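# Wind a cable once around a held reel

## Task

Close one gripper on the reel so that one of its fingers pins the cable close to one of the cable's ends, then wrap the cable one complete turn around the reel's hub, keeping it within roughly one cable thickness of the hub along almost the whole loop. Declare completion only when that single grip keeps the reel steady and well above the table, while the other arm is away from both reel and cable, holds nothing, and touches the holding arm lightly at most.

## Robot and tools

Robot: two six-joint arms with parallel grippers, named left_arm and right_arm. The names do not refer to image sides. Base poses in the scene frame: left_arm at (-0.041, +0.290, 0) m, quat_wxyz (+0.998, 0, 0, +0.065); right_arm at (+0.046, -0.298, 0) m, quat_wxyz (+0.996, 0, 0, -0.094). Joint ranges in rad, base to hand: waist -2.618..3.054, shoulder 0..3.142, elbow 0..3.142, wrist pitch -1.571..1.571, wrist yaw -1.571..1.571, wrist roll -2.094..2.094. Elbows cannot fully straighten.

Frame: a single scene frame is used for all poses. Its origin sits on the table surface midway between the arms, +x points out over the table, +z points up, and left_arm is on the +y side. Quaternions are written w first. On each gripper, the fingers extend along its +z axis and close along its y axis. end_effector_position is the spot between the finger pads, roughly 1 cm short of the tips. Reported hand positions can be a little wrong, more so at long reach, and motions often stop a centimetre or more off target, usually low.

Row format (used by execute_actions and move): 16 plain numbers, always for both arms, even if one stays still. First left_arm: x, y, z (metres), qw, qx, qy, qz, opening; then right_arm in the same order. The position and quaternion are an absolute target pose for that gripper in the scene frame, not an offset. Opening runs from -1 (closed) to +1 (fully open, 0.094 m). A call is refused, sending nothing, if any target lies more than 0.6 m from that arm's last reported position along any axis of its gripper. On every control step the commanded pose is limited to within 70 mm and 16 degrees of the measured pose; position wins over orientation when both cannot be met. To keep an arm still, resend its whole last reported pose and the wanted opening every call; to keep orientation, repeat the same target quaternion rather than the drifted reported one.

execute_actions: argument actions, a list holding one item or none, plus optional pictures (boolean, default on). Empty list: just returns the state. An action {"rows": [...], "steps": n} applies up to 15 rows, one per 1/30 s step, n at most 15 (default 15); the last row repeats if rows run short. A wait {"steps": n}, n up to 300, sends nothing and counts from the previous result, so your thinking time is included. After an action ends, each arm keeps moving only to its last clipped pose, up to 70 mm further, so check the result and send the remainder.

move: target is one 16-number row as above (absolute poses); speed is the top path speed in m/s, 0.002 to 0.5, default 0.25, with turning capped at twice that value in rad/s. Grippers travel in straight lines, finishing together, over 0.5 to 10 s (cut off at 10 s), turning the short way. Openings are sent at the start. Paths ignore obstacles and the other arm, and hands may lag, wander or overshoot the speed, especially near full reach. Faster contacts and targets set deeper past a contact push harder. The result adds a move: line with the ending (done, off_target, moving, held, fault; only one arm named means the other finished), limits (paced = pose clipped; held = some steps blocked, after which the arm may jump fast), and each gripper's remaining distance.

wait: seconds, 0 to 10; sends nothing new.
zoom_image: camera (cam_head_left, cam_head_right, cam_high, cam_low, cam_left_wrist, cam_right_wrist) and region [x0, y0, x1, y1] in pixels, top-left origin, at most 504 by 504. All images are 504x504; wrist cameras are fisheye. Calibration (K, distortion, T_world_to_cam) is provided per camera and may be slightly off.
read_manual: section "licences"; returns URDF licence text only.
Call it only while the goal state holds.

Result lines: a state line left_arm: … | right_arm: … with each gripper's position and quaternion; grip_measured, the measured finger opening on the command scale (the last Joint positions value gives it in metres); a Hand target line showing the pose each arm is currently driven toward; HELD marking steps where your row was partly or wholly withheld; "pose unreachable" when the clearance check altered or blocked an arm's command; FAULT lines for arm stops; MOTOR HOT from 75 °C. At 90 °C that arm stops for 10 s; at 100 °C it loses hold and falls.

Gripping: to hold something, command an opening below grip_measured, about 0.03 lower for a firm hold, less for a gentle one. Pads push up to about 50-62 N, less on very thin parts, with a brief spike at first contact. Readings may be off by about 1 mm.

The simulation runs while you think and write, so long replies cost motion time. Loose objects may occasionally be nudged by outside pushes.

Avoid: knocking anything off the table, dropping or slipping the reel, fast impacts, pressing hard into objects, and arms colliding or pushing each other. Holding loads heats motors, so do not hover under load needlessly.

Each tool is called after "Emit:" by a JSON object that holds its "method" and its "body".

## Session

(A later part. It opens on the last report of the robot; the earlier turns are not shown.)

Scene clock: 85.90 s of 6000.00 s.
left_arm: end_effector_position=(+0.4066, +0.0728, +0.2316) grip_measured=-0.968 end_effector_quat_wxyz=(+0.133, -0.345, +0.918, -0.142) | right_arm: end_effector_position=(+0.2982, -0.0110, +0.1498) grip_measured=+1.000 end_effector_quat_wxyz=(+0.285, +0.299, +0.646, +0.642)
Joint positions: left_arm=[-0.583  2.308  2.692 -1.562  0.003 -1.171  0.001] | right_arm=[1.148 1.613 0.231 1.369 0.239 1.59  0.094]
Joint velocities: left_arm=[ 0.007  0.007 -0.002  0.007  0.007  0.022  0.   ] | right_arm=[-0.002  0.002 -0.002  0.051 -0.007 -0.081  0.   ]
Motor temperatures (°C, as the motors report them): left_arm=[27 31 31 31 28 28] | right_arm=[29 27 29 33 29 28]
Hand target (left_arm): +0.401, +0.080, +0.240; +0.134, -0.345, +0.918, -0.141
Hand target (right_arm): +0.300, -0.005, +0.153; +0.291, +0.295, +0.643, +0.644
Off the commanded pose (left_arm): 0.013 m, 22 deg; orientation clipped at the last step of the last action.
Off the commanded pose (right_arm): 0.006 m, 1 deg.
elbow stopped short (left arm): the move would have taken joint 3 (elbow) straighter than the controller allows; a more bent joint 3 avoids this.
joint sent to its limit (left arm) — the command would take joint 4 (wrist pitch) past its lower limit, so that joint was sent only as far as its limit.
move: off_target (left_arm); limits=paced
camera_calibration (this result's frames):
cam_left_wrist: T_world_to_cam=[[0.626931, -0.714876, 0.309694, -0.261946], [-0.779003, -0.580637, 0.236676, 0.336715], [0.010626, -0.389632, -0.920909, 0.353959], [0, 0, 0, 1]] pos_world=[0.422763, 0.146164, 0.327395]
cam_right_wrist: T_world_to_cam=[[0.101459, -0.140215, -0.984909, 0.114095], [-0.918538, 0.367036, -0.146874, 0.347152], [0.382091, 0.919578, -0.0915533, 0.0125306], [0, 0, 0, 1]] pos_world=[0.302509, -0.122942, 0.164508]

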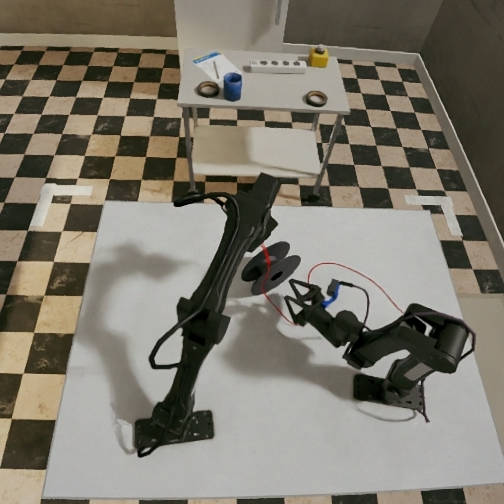

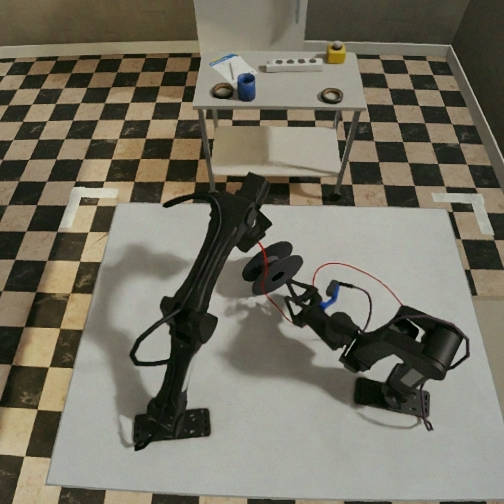

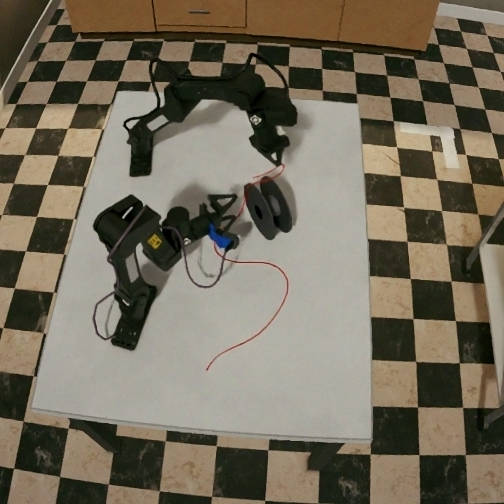

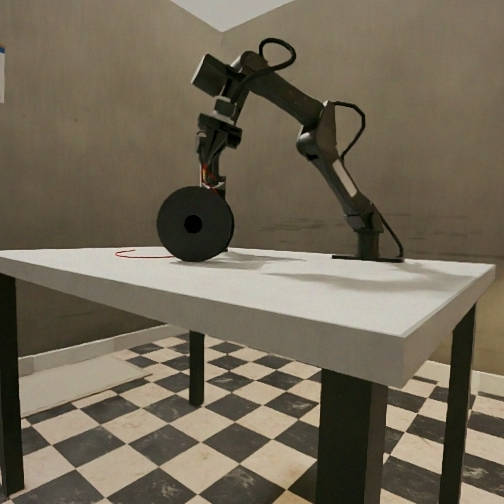

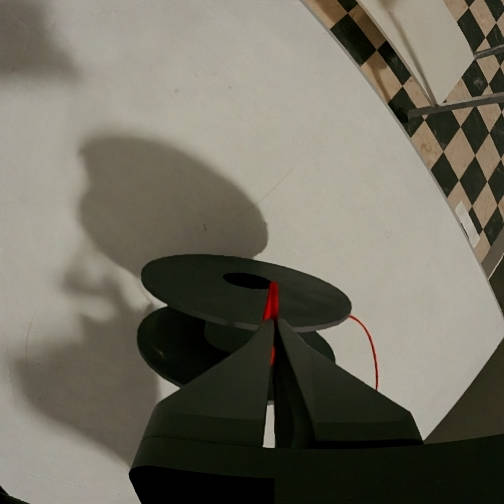

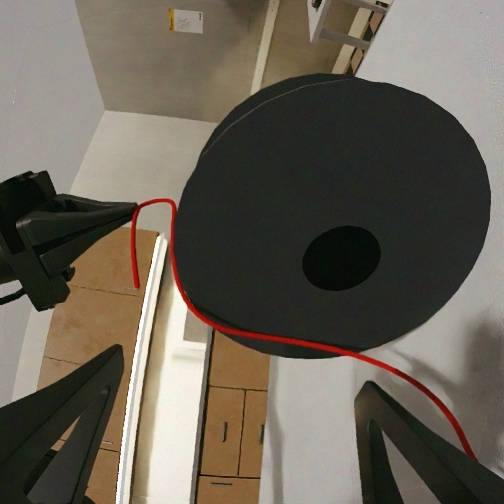

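Emit:
{"method": "move", "body": {"target": [0.24,0.13,0.25,0,0.26,0.966,0,-1,0.3,-0.02,0.152,0.293,0.293,0.644,0.644,1], "speed": 0.1}}

Scene clock: 97.80 s of 6000.00 s.
left_arm: end_effector_position=(+0.2495, +0.1306, +0.2474) grip_measured=-0.968 end_effector_quat_wxyz=(+0.102, +0.248, +0.963, -0.030) | right_arm: end_effector_position=(+0.3023, -0.0141, +0.1558) grip_measured=+1.000 end_effector_quat_wxyz=(+0.289, +0.298, +0.637, +0.650)
Joint positions: left_arm=[-0.631  1.69   1.898 -1.566  0.008  0.002  0.001] | right_arm=[1.127 1.613 0.231 1.393 0.223 1.587 0.094]
Joint velocities: left_arm=[-0.017  0.007 -0.002 -0.007 -0.007 -0.037 -0.   ] | right_arm=[-0.007 -0.017 -0.002  0.007 -0.022  0.022  0.   ]
Motor temperatures (°C, as the motors report them): left_arm=[27 33 30 31 28 28] | right_arm=[29 28 29 33 29 28]
Hand target (left_arm): +0.242, +0.133, +0.251; +0.104, +0.257, +0.961, -0.027
Hand target (right_arm): +0.300, -0.020, +0.152; +0.293, +0.293, +0.643, +0.643
Off the commanded pose (left_arm): 0.010 m, 12 deg.
Off the commanded pose (right_arm): 0.007 m, 1 deg.
joint sent to its limit (left arm) — the command would take joint 4 (wrist pitch) past its lower limit, so that joint was sent only as far as its limit.
move: off_target (left_arm)
camera_calibration (this result's frames):
cam_left_wrist: T_world_to_cam=[[-0.455399, -0.889512, -0.0371482, 0.251657], [-0.878186, 0.441961, 0.182918, 0.148678], [-0.146289, 0.115923, -0.982426, 0.381064], [0, 0, 0, 1]] pos_world=[0.300917, 0.113968, 0.35652]
cam_right_wrist: T_world_to_cam=[[0.116743, -0.123511, -0.985452, 0.114798], [-0.914108, 0.374577, -0.155238, 0.353027], [0.388301, 0.918933, -0.0691735, 0.00905297], [0, 0, 0, 1]] pos_world=[0.305788, -0.126376, 0.168558]

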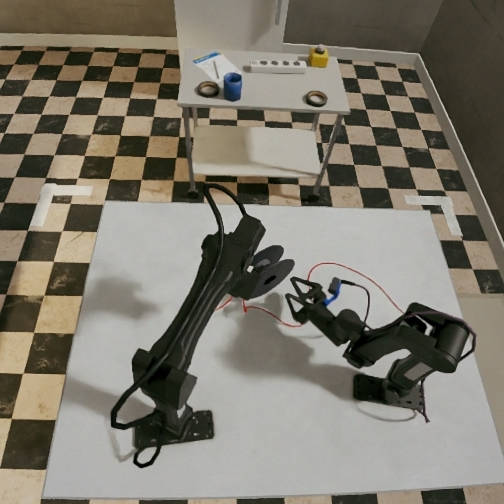

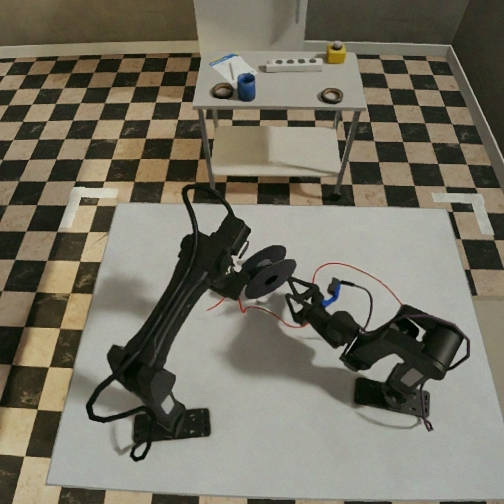

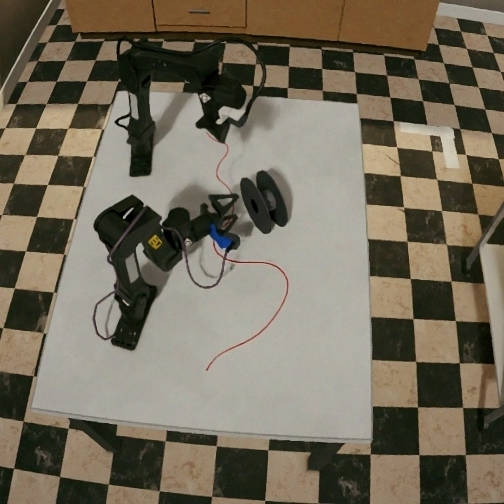

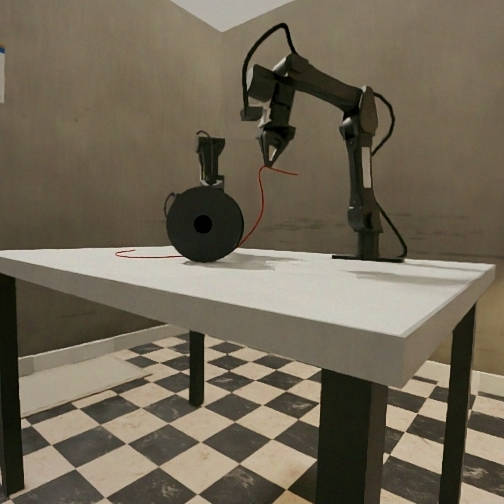

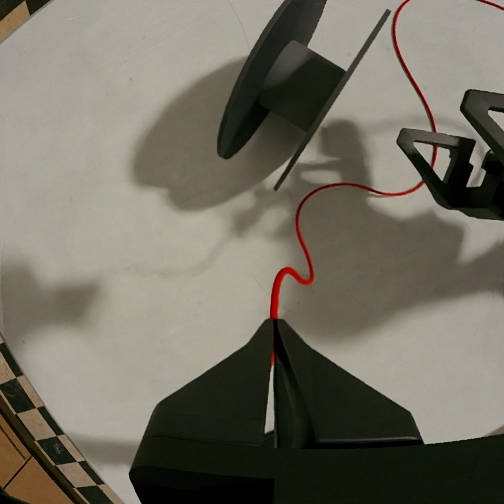

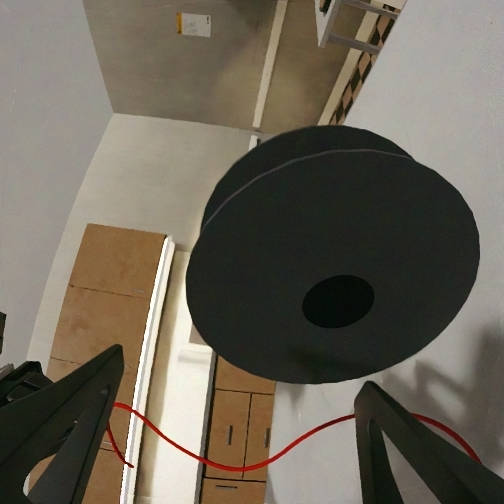

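Emit:
{"method": "move", "body": {"target": [0.2,0.17,0.22,0,0.26,0.966,0,-1,0.318,0.022,0.157,0.332,0.332,0.625,0.625,1], "speed": 0.08}}

Scene clock: 104.77 s of 6000.00 s.
left_arm: end_effector_position=(+0.2055, +0.1640, +0.2170) grip_measured=-0.968 end_effector_quat_wxyz=(+0.045, +0.261, +0.964, -0.013) | right_arm: end_effector_position=(+0.3164, +0.0166, +0.1603) grip_measured=+1.000 end_effector_quat_wxyz=(+0.325, +0.335, +0.618, +0.632)
Joint positions: left_arm=[-0.602  1.552  1.642 -1.568  0.006  0.055  0.001] | right_arm=[1.234 1.713 0.393 1.331 0.445 1.588 0.094]
Joint velocities: left_arm=[ 0.002 -0.002 -0.017  0.066  0.081 -0.037 -0.001] | right_arm=[-0.007 -0.012 -0.007 -0.095  0.007 -0.066  0.   ]
Motor temperatures (°C, as the motors report them): left_arm=[27 33 30 31 28 28] | right_arm=[29 28 28 33 29 28]
Hand target (left_arm): +0.201, +0.171, +0.220; +0.047, +0.259, +0.965, -0.010
Hand target (right_arm): +0.318, +0.022, +0.157; +0.330, +0.333, +0.625, +0.624
Off the commanded pose (left_arm): 0.009 m, 5 deg.
Off the commanded pose (right_arm): 0.007 m, 1 deg.
joint sent to its limit (left arm) — the command would take joint 4 (wrist pitch) past its lower limit, so that joint was sent only as far as its limit.
move: off_target (left_arm)
camera_calibration (this result's frames):
cam_left_wrist: T_world_to_cam=[[-0.480267, -0.875903, -0.0462316, 0.265002], [-0.843117, 0.446472, 0.299695, 0.0675563], [-0.241862, 0.182912, -0.952914, 0.343136], [0, 0, 0, 1]] pos_world=[0.267221, 0.13919, 0.318985]
cam_right_wrist: T_world_to_cam=[[0.0993746, -0.133333, -0.986077, 0.127113], [-0.865567, 0.477244, -0.151761, 0.33753], [0.490834, 0.868597, -0.067983, -0.0561396], [0, 0, 0, 1]] pos_world=[0.307078, -0.0953729, 0.17275]

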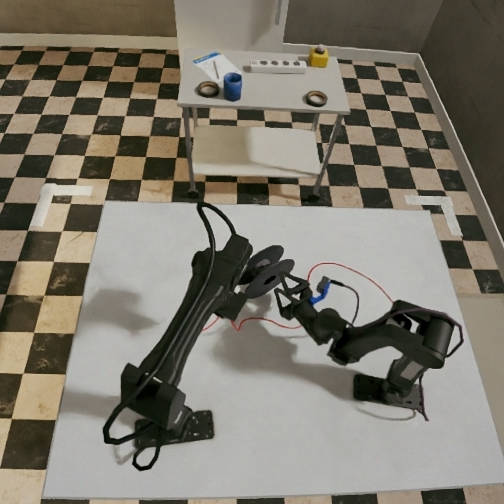

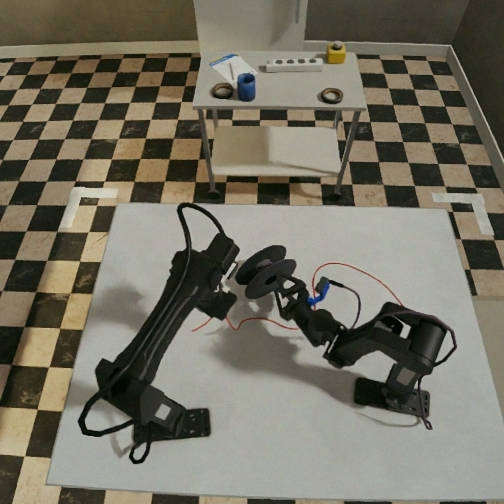

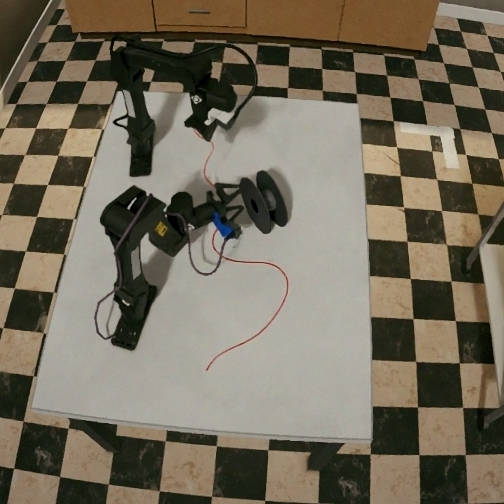

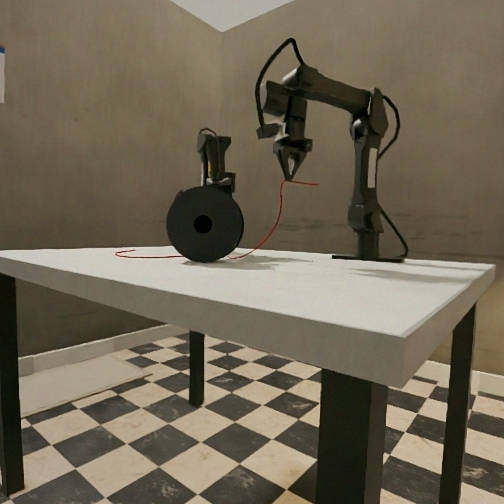

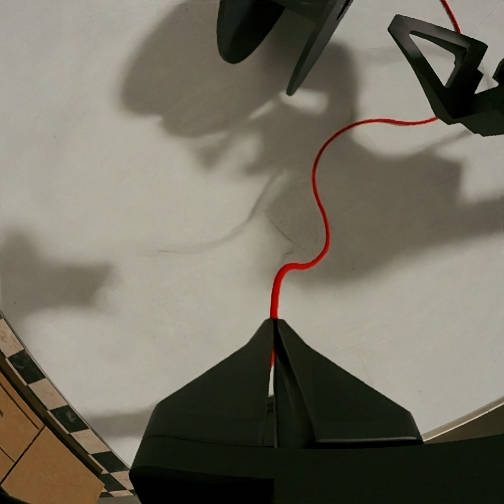

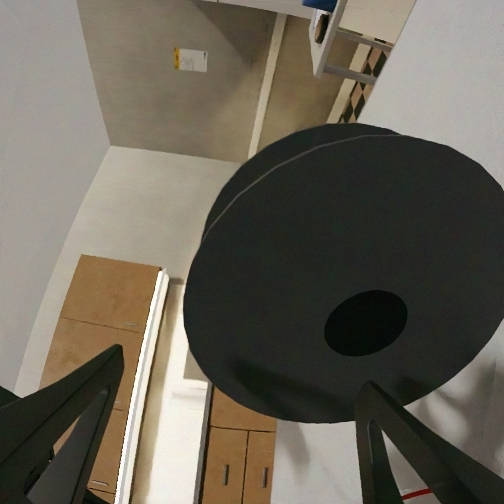

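Emit:
{"method": "move", "body": {"target": [0.2,0.17,0.22,0,0.26,0.966,0,-1,0.338,0.039,0.152,0.332,0.332,0.625,0.625,1], "speed": 0.04}}

Scene clock: 110.43 s of 6000.00 s.
left_arm: end_effector_position=(+0.2055, +0.1640, +0.2170) grip_measured=-0.968 end_effector_quat_wxyz=(+0.045, +0.261, +0.964, -0.013) | right_arm: end_effector_position=(+0.3328, +0.0352, +0.1549) grip_measured=+1.000 end_effector_quat_wxyz=(+0.327, +0.337, +0.617, +0.631)
Joint positions: left_arm=[-0.602  1.552  1.642 -1.568  0.006  0.056  0.001] | right_arm=[1.221 1.811 0.489 1.334 0.439 1.588 0.094]
Joint velocities: left_arm=[ 0.002 -0.002  0.002 -0.022  0.037  0.051  0.   ] | right_arm=[-0.007  0.002  0.002  0.022 -0.007  0.037  0.   ]
Motor temperatures (°C, as the motors report them): left_arm=[27 32 30 31 28 28] | right_arm=[29 28 29 33 29 28]
Hand target (left_arm): +0.200, +0.170, +0.219; +0.047, +0.259, +0.965, -0.010
Hand target (right_arm): +0.338, +0.039, +0.153; +0.332, +0.331, +0.624, +0.625
Off the commanded pose (left_arm): 0.009 m, 5 deg.
Off the commanded pose (right_arm): 0.007 m, 1 deg.
joint sent to its limit (left arm) — the command would take joint 4 (wrist pitch) past its lower limit, so that joint was sent only as far as its limit.
move: off_target (left_arm)
camera_calibration (this result's frames):
cam_left_wrist: T_world_to_cam=[[-0.480931, -0.875535, -0.0463021, 0.265093], [-0.842788, 0.447094, 0.299691, 0.0673876], [-0.241689, 0.183154, -0.952912, 0.343061], [0, 0, 0, 1]] pos_world=[0.267199, 0.139137, 0.318985]
cam_right_wrist: T_world_to_cam=[[0.0987515, -0.135001, -0.985912, 0.122946], [-0.86222, 0.483031, -0.152503, 0.340811], [0.496814, 0.865133, -0.0687003, -0.082511], [0, 0, 0, 1]] pos_world=[0.322706, -0.0766417, 0.16752]

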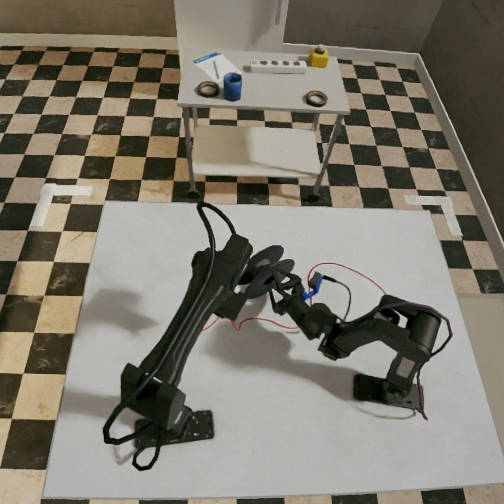

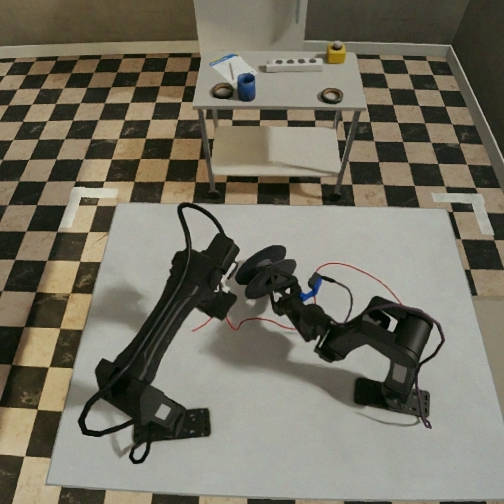

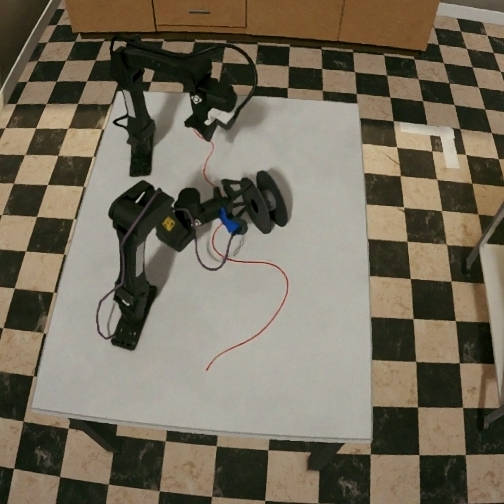

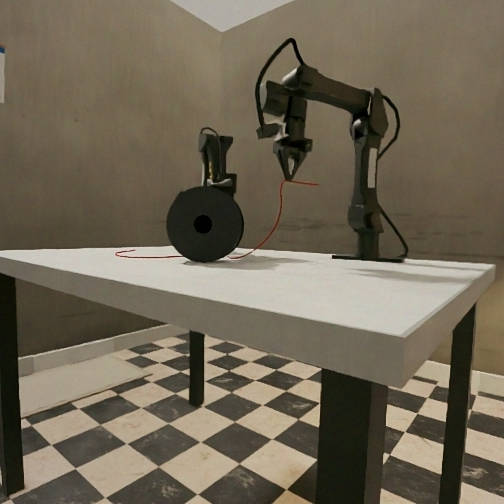

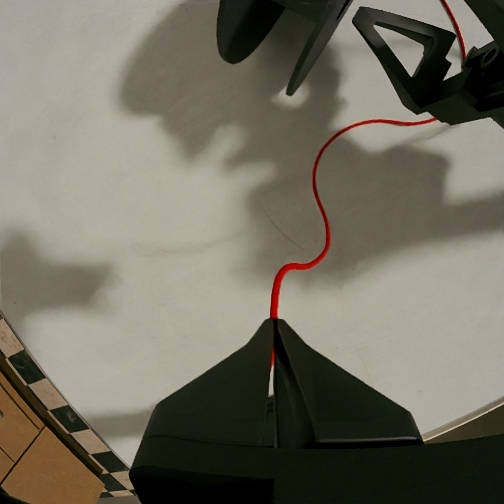

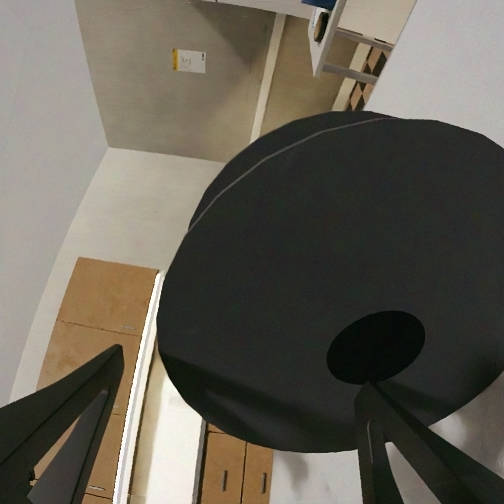

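Emit:
{"method": "move", "body": {"target": [0.2,0.17,0.22,0,0.26,0.966,0,-1,0.362,0.05,0.152,0.332,0.332,0.625,0.625,1], "speed": 0.03}}

Scene clock: 115.73 s of 6000.00 s.
left_arm: end_effector_position=(+0.2055, +0.1640, +0.2170) grip_measured=-0.968 end_effector_quat_wxyz=(+0.045, +0.261, +0.964, -0.013) | right_arm: end_effector_position=(+0.3557, +0.0475, +0.1568) grip_measured=+1.000 end_effector_quat_wxyz=(+0.326, +0.335, +0.616, +0.634)
Joint positions: left_arm=[-0.602  1.552  1.642 -1.568  0.006  0.056  0.001] | right_arm=[1.173 1.869 0.581 1.306 0.386 1.588 0.094]
Joint velocities: left_arm=[-0.022  0.002  0.012 -0.022 -0.125 -0.037 -0.   ] | right_arm=[-0.007  0.002 -0.002  0.007 -0.066  0.022  0.   ]
Motor temperatures (°C, as the motors report them): left_arm=[27 32 30 31 28 28] | right_arm=[29 28 29 33 29 28]
Hand target (left_arm): +0.200, +0.170, +0.219; +0.047, +0.259, +0.965, -0.010
Hand target (right_arm): +0.362, +0.050, +0.153; +0.332, +0.331, +0.624, +0.625
Off the commanded pose (left_arm): 0.009 m, 5 deg.
Off the commanded pose (right_arm): 0.008 m, 2 deg.
joint sent to its limit (left arm) — the command would take joint 4 (wrist pitch) past its lower limit, so that joint was sent only as far as its limit.
move: off_target (left_arm)
camera_calibration (this result's frames):
cam_left_wrist: T_world_to_cam=[[-0.480931, -0.875535, -0.0463021, 0.265093], [-0.842788, 0.447094, 0.299691, 0.0673876], [-0.241689, 0.183154, -0.952912, 0.343061], [0, 0, 0, 1]] pos_world=[0.267199, 0.139137, 0.318985]
cam_right_wrist: T_world_to_cam=[[0.103464, -0.128879, -0.986248, 0.122292], [-0.863978, 0.479623, -0.153313, 0.355801], [0.492786, 0.867959, -0.0617245, -0.104161], [0, 0, 0, 1]] pos_world=[0.34608, -0.0644821, 0.16873]

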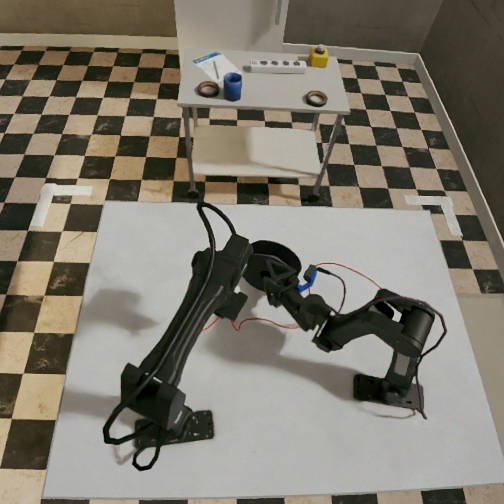

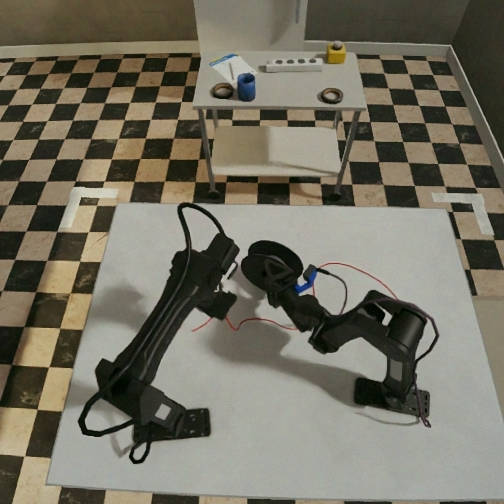

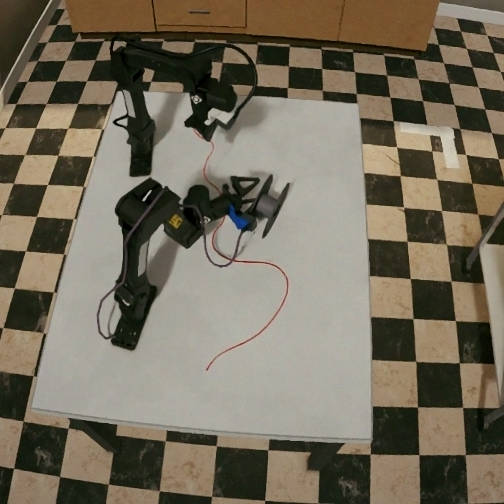

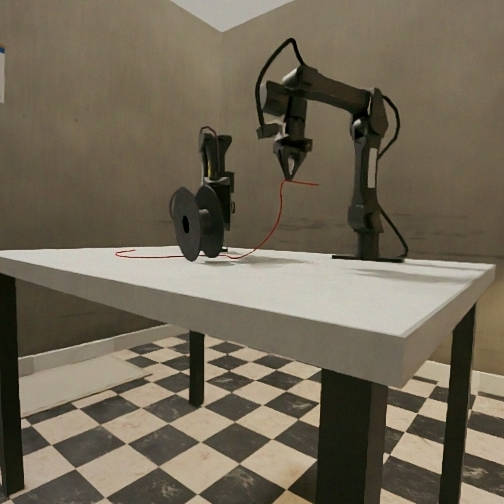

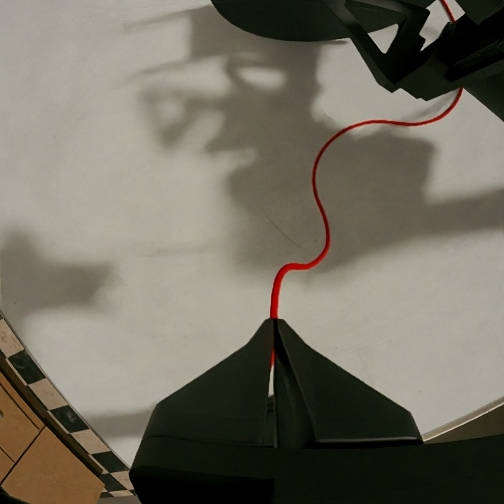

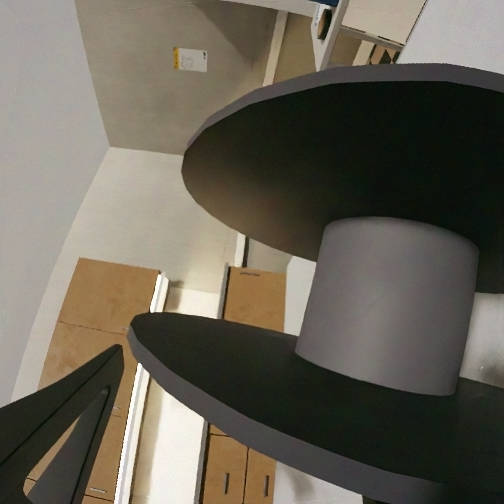

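Emit:
{"method": "move", "body": {"target": [0.2,0.17,0.22,0,0.26,0.966,0,-1,0.27,-0.03,0.19,0.332,0.332,0.625,0.625,1], "speed": 0.08}}

Emit:
{"method": "zoom_image", "body": {"camera": "cam_head_right", "region": [200, 220, 340, 340]}}

Scene clock: 121.47 s of 6000.00 s.
left_arm: end_effector_position=(+0.2055, +0.1640, +0.2170) grip_measured=-0.968 end_effector_quat_wxyz=(+0.045, +0.261, +0.964, -0.013) | right_arm: end_effector_position=(+0.2731, -0.0271, +0.1929) grip_measured=+1.000 end_effector_quat_wxyz=(+0.325, +0.337, +0.616, +0.634)
Joint positions: left_arm=[-0.602  1.552  1.642 -1.568  0.006  0.056  0.001] | right_arm=[1.32  1.278 0.229 1.067 0.534 1.588 0.094]
Joint velocities: left_arm=[-0.002 -0.017 -0.002 -0.066 -0.081 -0.037 -0.   ] | right_arm=[-0.002  0.012  0.007  0.037 -0.037  0.022  0.   ]
Motor temperatures (°C, as the motors report them): left_arm=[27 32 30 31 28 28] | right_arm=[29 28 29 33 29 28]
Hand target (left_arm): +0.200, +0.170, +0.219; +0.047, +0.259, +0.965, -0.010
Hand target (right_arm): +0.270, -0.030, +0.188; +0.330, +0.333, +0.624, +0.625
Off the commanded pose (left_arm): 0.009 m, 5 deg.
Off the commanded pose (right_arm): 0.005 m, 2 deg.
joint sent to its limit (left arm) — the command would take joint 4 (wrist pitch) past its lower limit, so that joint was sent only as far as its limit.
move: off_target (left_arm)
camera_calibration (this result's frames):
cam_left_wrist: T_world_to_cam=[[-0.480931, -0.875535, -0.0463021, 0.265093], [-0.842788, 0.447094, 0.299691, 0.0673876], [-0.241689, 0.183154, -0.952912, 0.343061], [0, 0, 0, 1]] pos_world=[0.267199, 0.139137, 0.318985]
cam_right_wrist: T_world_to_cam=[[0.100622, -0.127709, -0.986694, 0.157706], [-0.863858, 0.480783, -0.150323, 0.325178], [0.493583, 0.86749, -0.0619451, 0.00336768], [0, 0, 0, 1]] pos_world=[0.263377, -0.139121, 0.204698]

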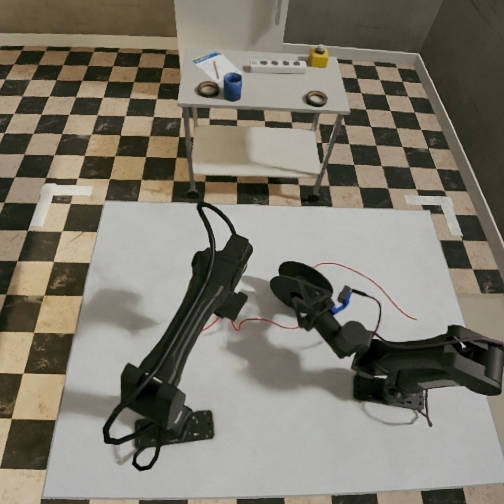

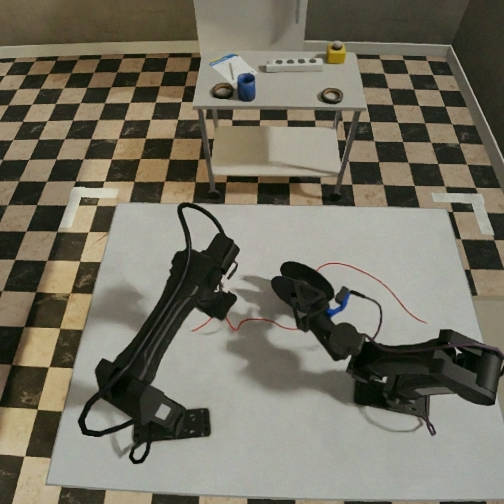

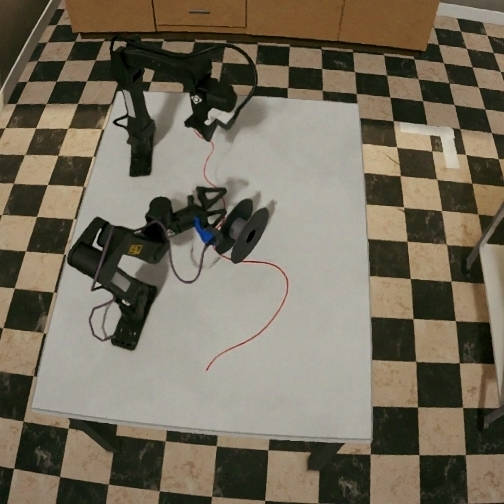

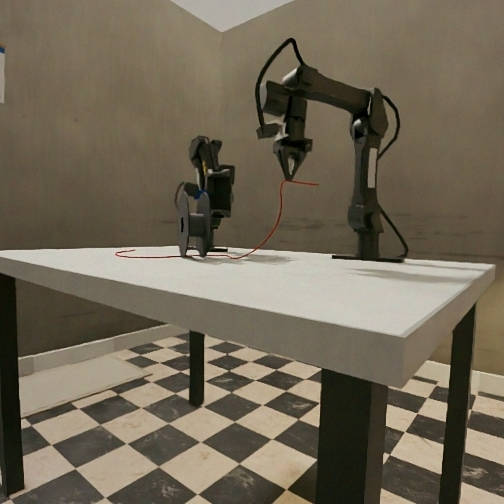

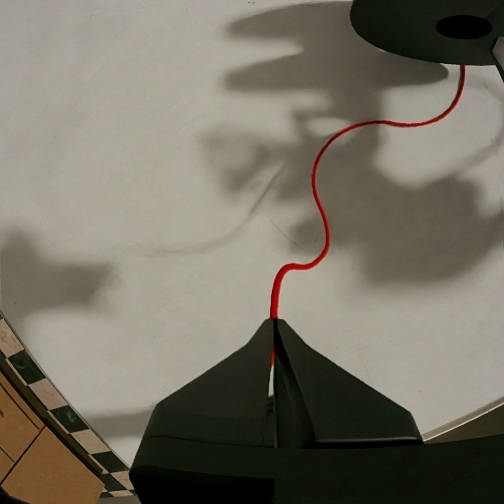

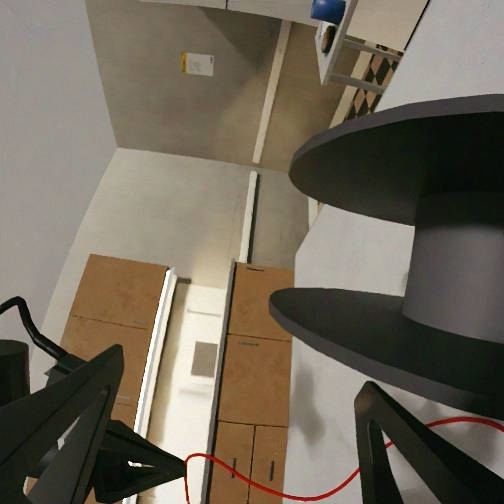

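Region (200, 220, 340, 340) of cam_head_right's 504x504 image, scaled by 3.600, with more detail than that image has; it fills the top 432 rows of this view, and the rest is white.

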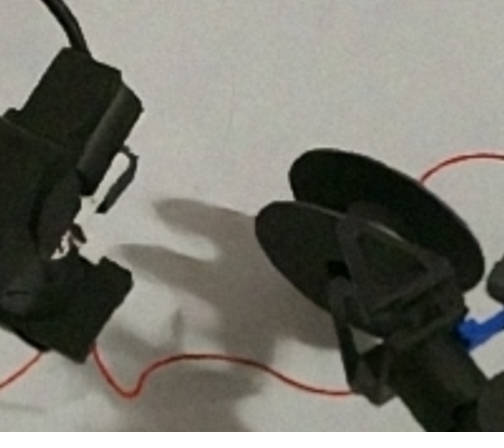

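Emit:
{"method": "move", "body": {"target": [0.14,0.2,0.2,0,0.26,0.966,0,-1,0.25,-0.04,0.29,0.332,0.332,0.625,0.625,1], "speed": 0.1}}

Emit:
{"method": "move", "body": {"target": [0.14,0.2,0.2,0,0.26,0.966,0,-1,0.32,-0.12,0.3,0.2,0.49,0.85,0,0.2], "speed": 0.2}}

Scene clock: 129.30 s of 6000.00 s.
left_arm: end_effector_position=(+0.1445, +0.1951, +0.1995) grip_measured=-0.968 end_effector_quat_wxyz=(+0.026, +0.262, +0.965, -0.009) | right_arm: end_effector_position=(+0.2514, -0.0400, +0.2786) grip_measured=+1.000 end_effector_quat_wxyz=(+0.328, +0.334, +0.629, +0.621)
Joint positions: left_arm=[-0.602  1.315  1.371 -1.572  0.006  0.059  0.001] | right_arm=[1.404 0.862 0.475 0.371 0.618 1.582 0.094]
Joint velocities: left_arm=[-0.007  0.002 -0.022 -0.007 -0.081 -0.022  0.001] | right_arm=[ 0.017 -0.027  0.002 -0.037 -0.081 -0.066  0.   ]
Motor temperatures (°C, as the motors report them): left_arm=[27 32 30 30 28 28] | right_arm=[29 28 29 33 29 28]
Hand target (left_arm): +0.141, +0.201, +0.200; +0.028, +0.260, +0.965, -0.006
Hand target (right_arm): +0.250, -0.042, +0.289; +0.331, +0.332, +0.624, +0.625
Off the commanded pose (left_arm): 0.007 m, 3 deg.
Off the commanded pose (right_arm): 0.012 m, 1 deg.
joint sent to its limit (left arm) — the command would take joint 4 (wrist pitch) past its lower limit, so that joint was sent only as far as its limit.
move: off_target (left_arm, right_arm)
camera_calibration (this result's frames):
cam_left_wrist: T_world_to_cam=[[-0.484796, -0.873454, -0.0452882, 0.262187], [-0.830953, 0.443812, 0.335481, -0.000889075], [-0.272928, 0.200272, -0.940958, 0.304697], [0, 0, 0, 1]] pos_world=[0.209529, 0.16838, 0.298879]
cam_right_wrist: T_world_to_cam=[[0.0909086, -0.163756, -0.982303, 0.242539], [-0.865567, 0.474796, -0.159257, 0.328179], [0.492473, 0.864727, -0.0985791, 0.0408681], [0, 0, 0, 1]] pos_world=[0.241885, -0.15144, 0.29454]

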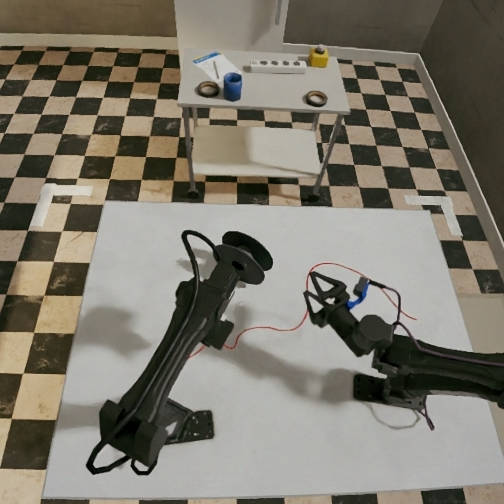

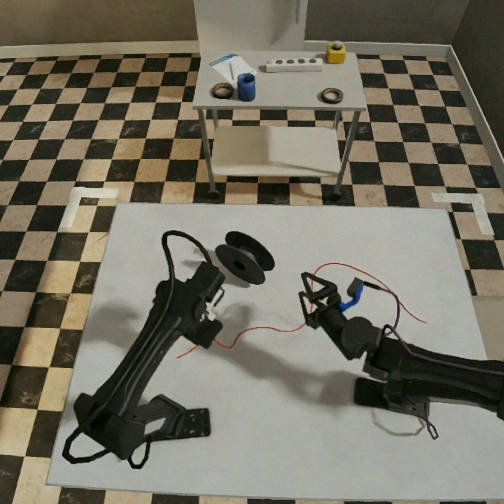

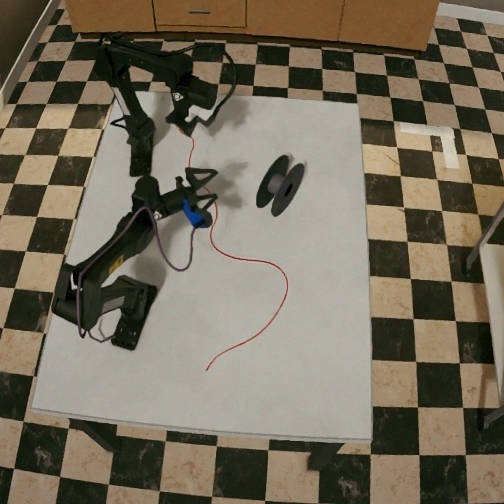

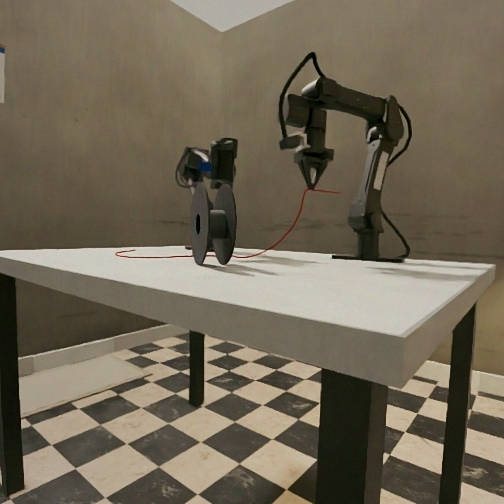

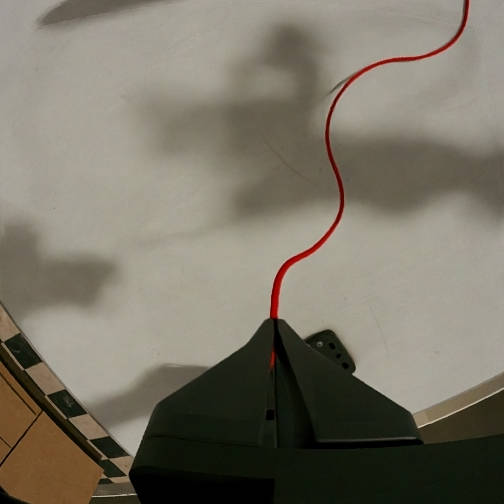

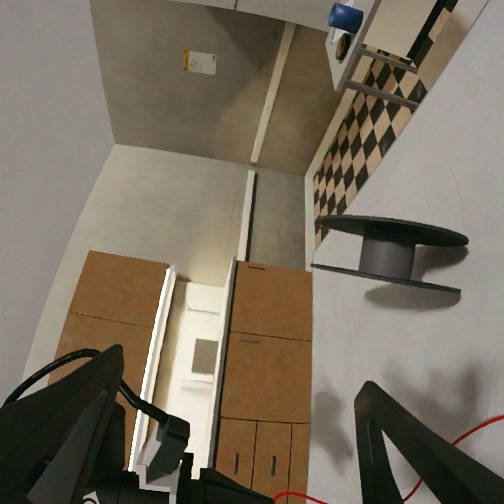

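Scene clock: 133.17 s of 6000.00 s.
left_arm: end_effector_position=(+0.1445, +0.1951, +0.1995) grip_measured=-0.968 end_effector_quat_wxyz=(+0.026, +0.262, +0.965, -0.009) | right_arm: end_effector_position=(+0.3190, -0.1146, +0.2955) grip_measured=+0.203 end_effector_quat_wxyz=(+0.236, +0.462, +0.849, +0.104)
Joint positions: left_arm=[-0.602  1.315  1.371 -1.572  0.006  0.059  0.001] | right_arm=[ 0.989  1.599  1.916 -1.539  0.396  1.726  0.056]
Joint velocities: left_arm=[ 0.007 -0.002 -0.012 -0.007 -0.066  0.022 -0.   ] | right_arm=[ 0.022 -0.017 -0.012  0.037  0.007 -0.037  0.001]
Motor temperatures (°C, as the motors report them): left_arm=[27 31 30 30 28 28] | right_arm=[29 28 29 33 29 28]
Hand target (left_arm): +0.140, +0.200, +0.199; +0.027, +0.260, +0.965, -0.006
Hand target (right_arm): +0.321, -0.118, +0.298; +0.239, +0.459, +0.850, +0.097
Off the commanded pose (left_arm): 0.007 m, 3 deg.
Off the commanded pose (right_arm): 0.007 m, 13 deg.
joint sent to its limit (left arm) — the command would take joint 4 (wrist pitch) past its lower limit, so that joint was sent only as far as its limit.
joint sent to its limit (right arm) — the command would take joint 4 (wrist pitch) past its lower limit, so that joint was sent only as far as its limit.
move: off_target (left_arm, right_arm)
camera_calibration (this result's frames):
cam_left_wrist: T_world_to_cam=[[-0.484796, -0.873454, -0.0452882, 0.262187], [-0.830953, 0.443812, 0.335481, -0.000889075], [-0.272928, 0.200272, -0.940958, 0.304697], [0, 0, 0, 1]] pos_world=[0.209529, 0.16838, 0.298879]
cam_right_wrist: T_world_to_cam=[[-0.636436, -0.698783, -0.326575, 0.21776], [-0.75057, 0.658626, 0.0534426, 0.34637], [0.177746, 0.27913, -0.943659, 0.356845], [0, 0, 0, 1]] pos_world=[0.335138, -0.175568, 0.389344]

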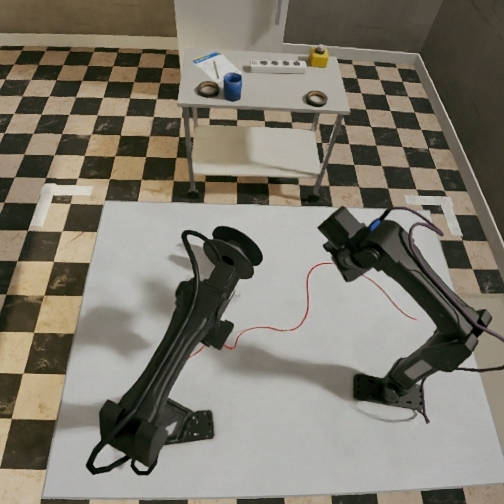

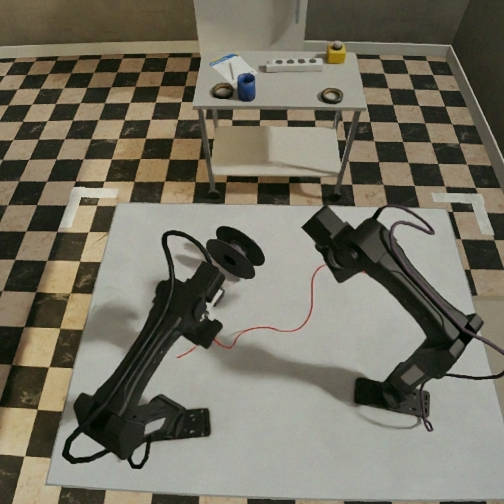

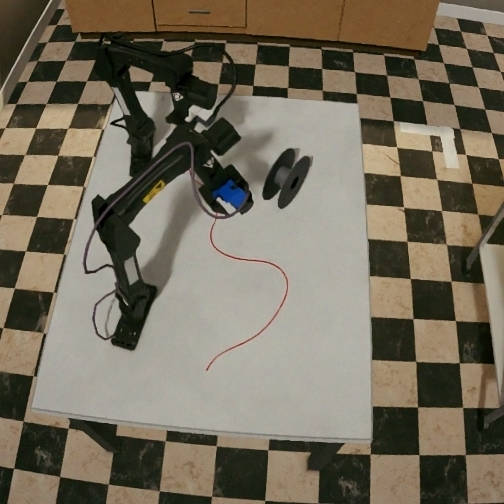

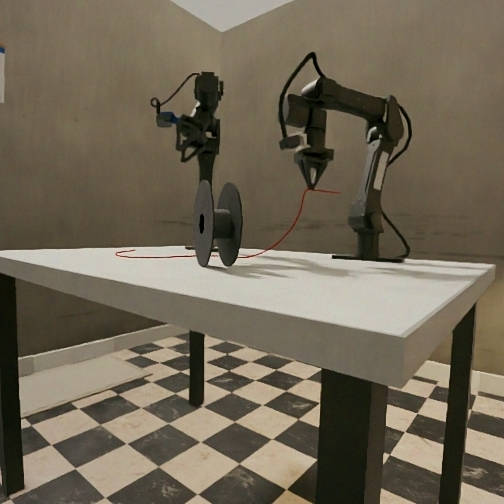

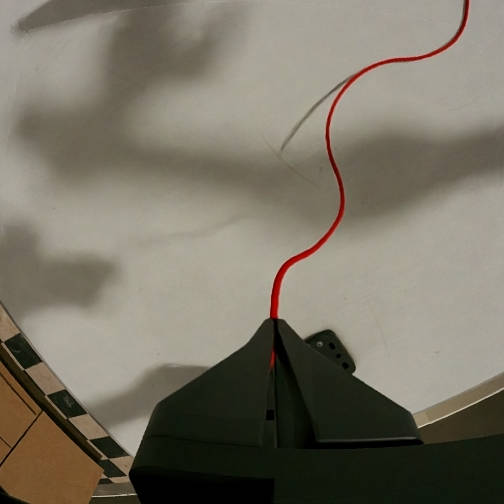

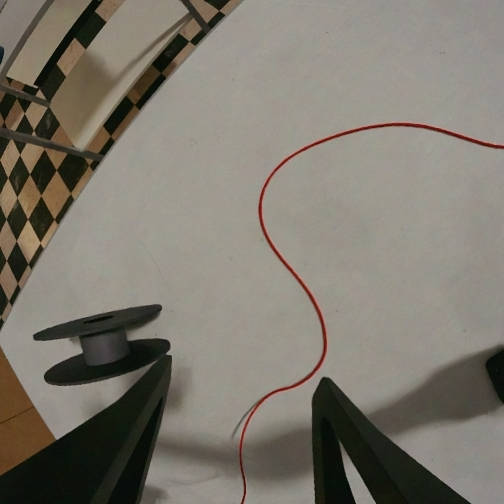

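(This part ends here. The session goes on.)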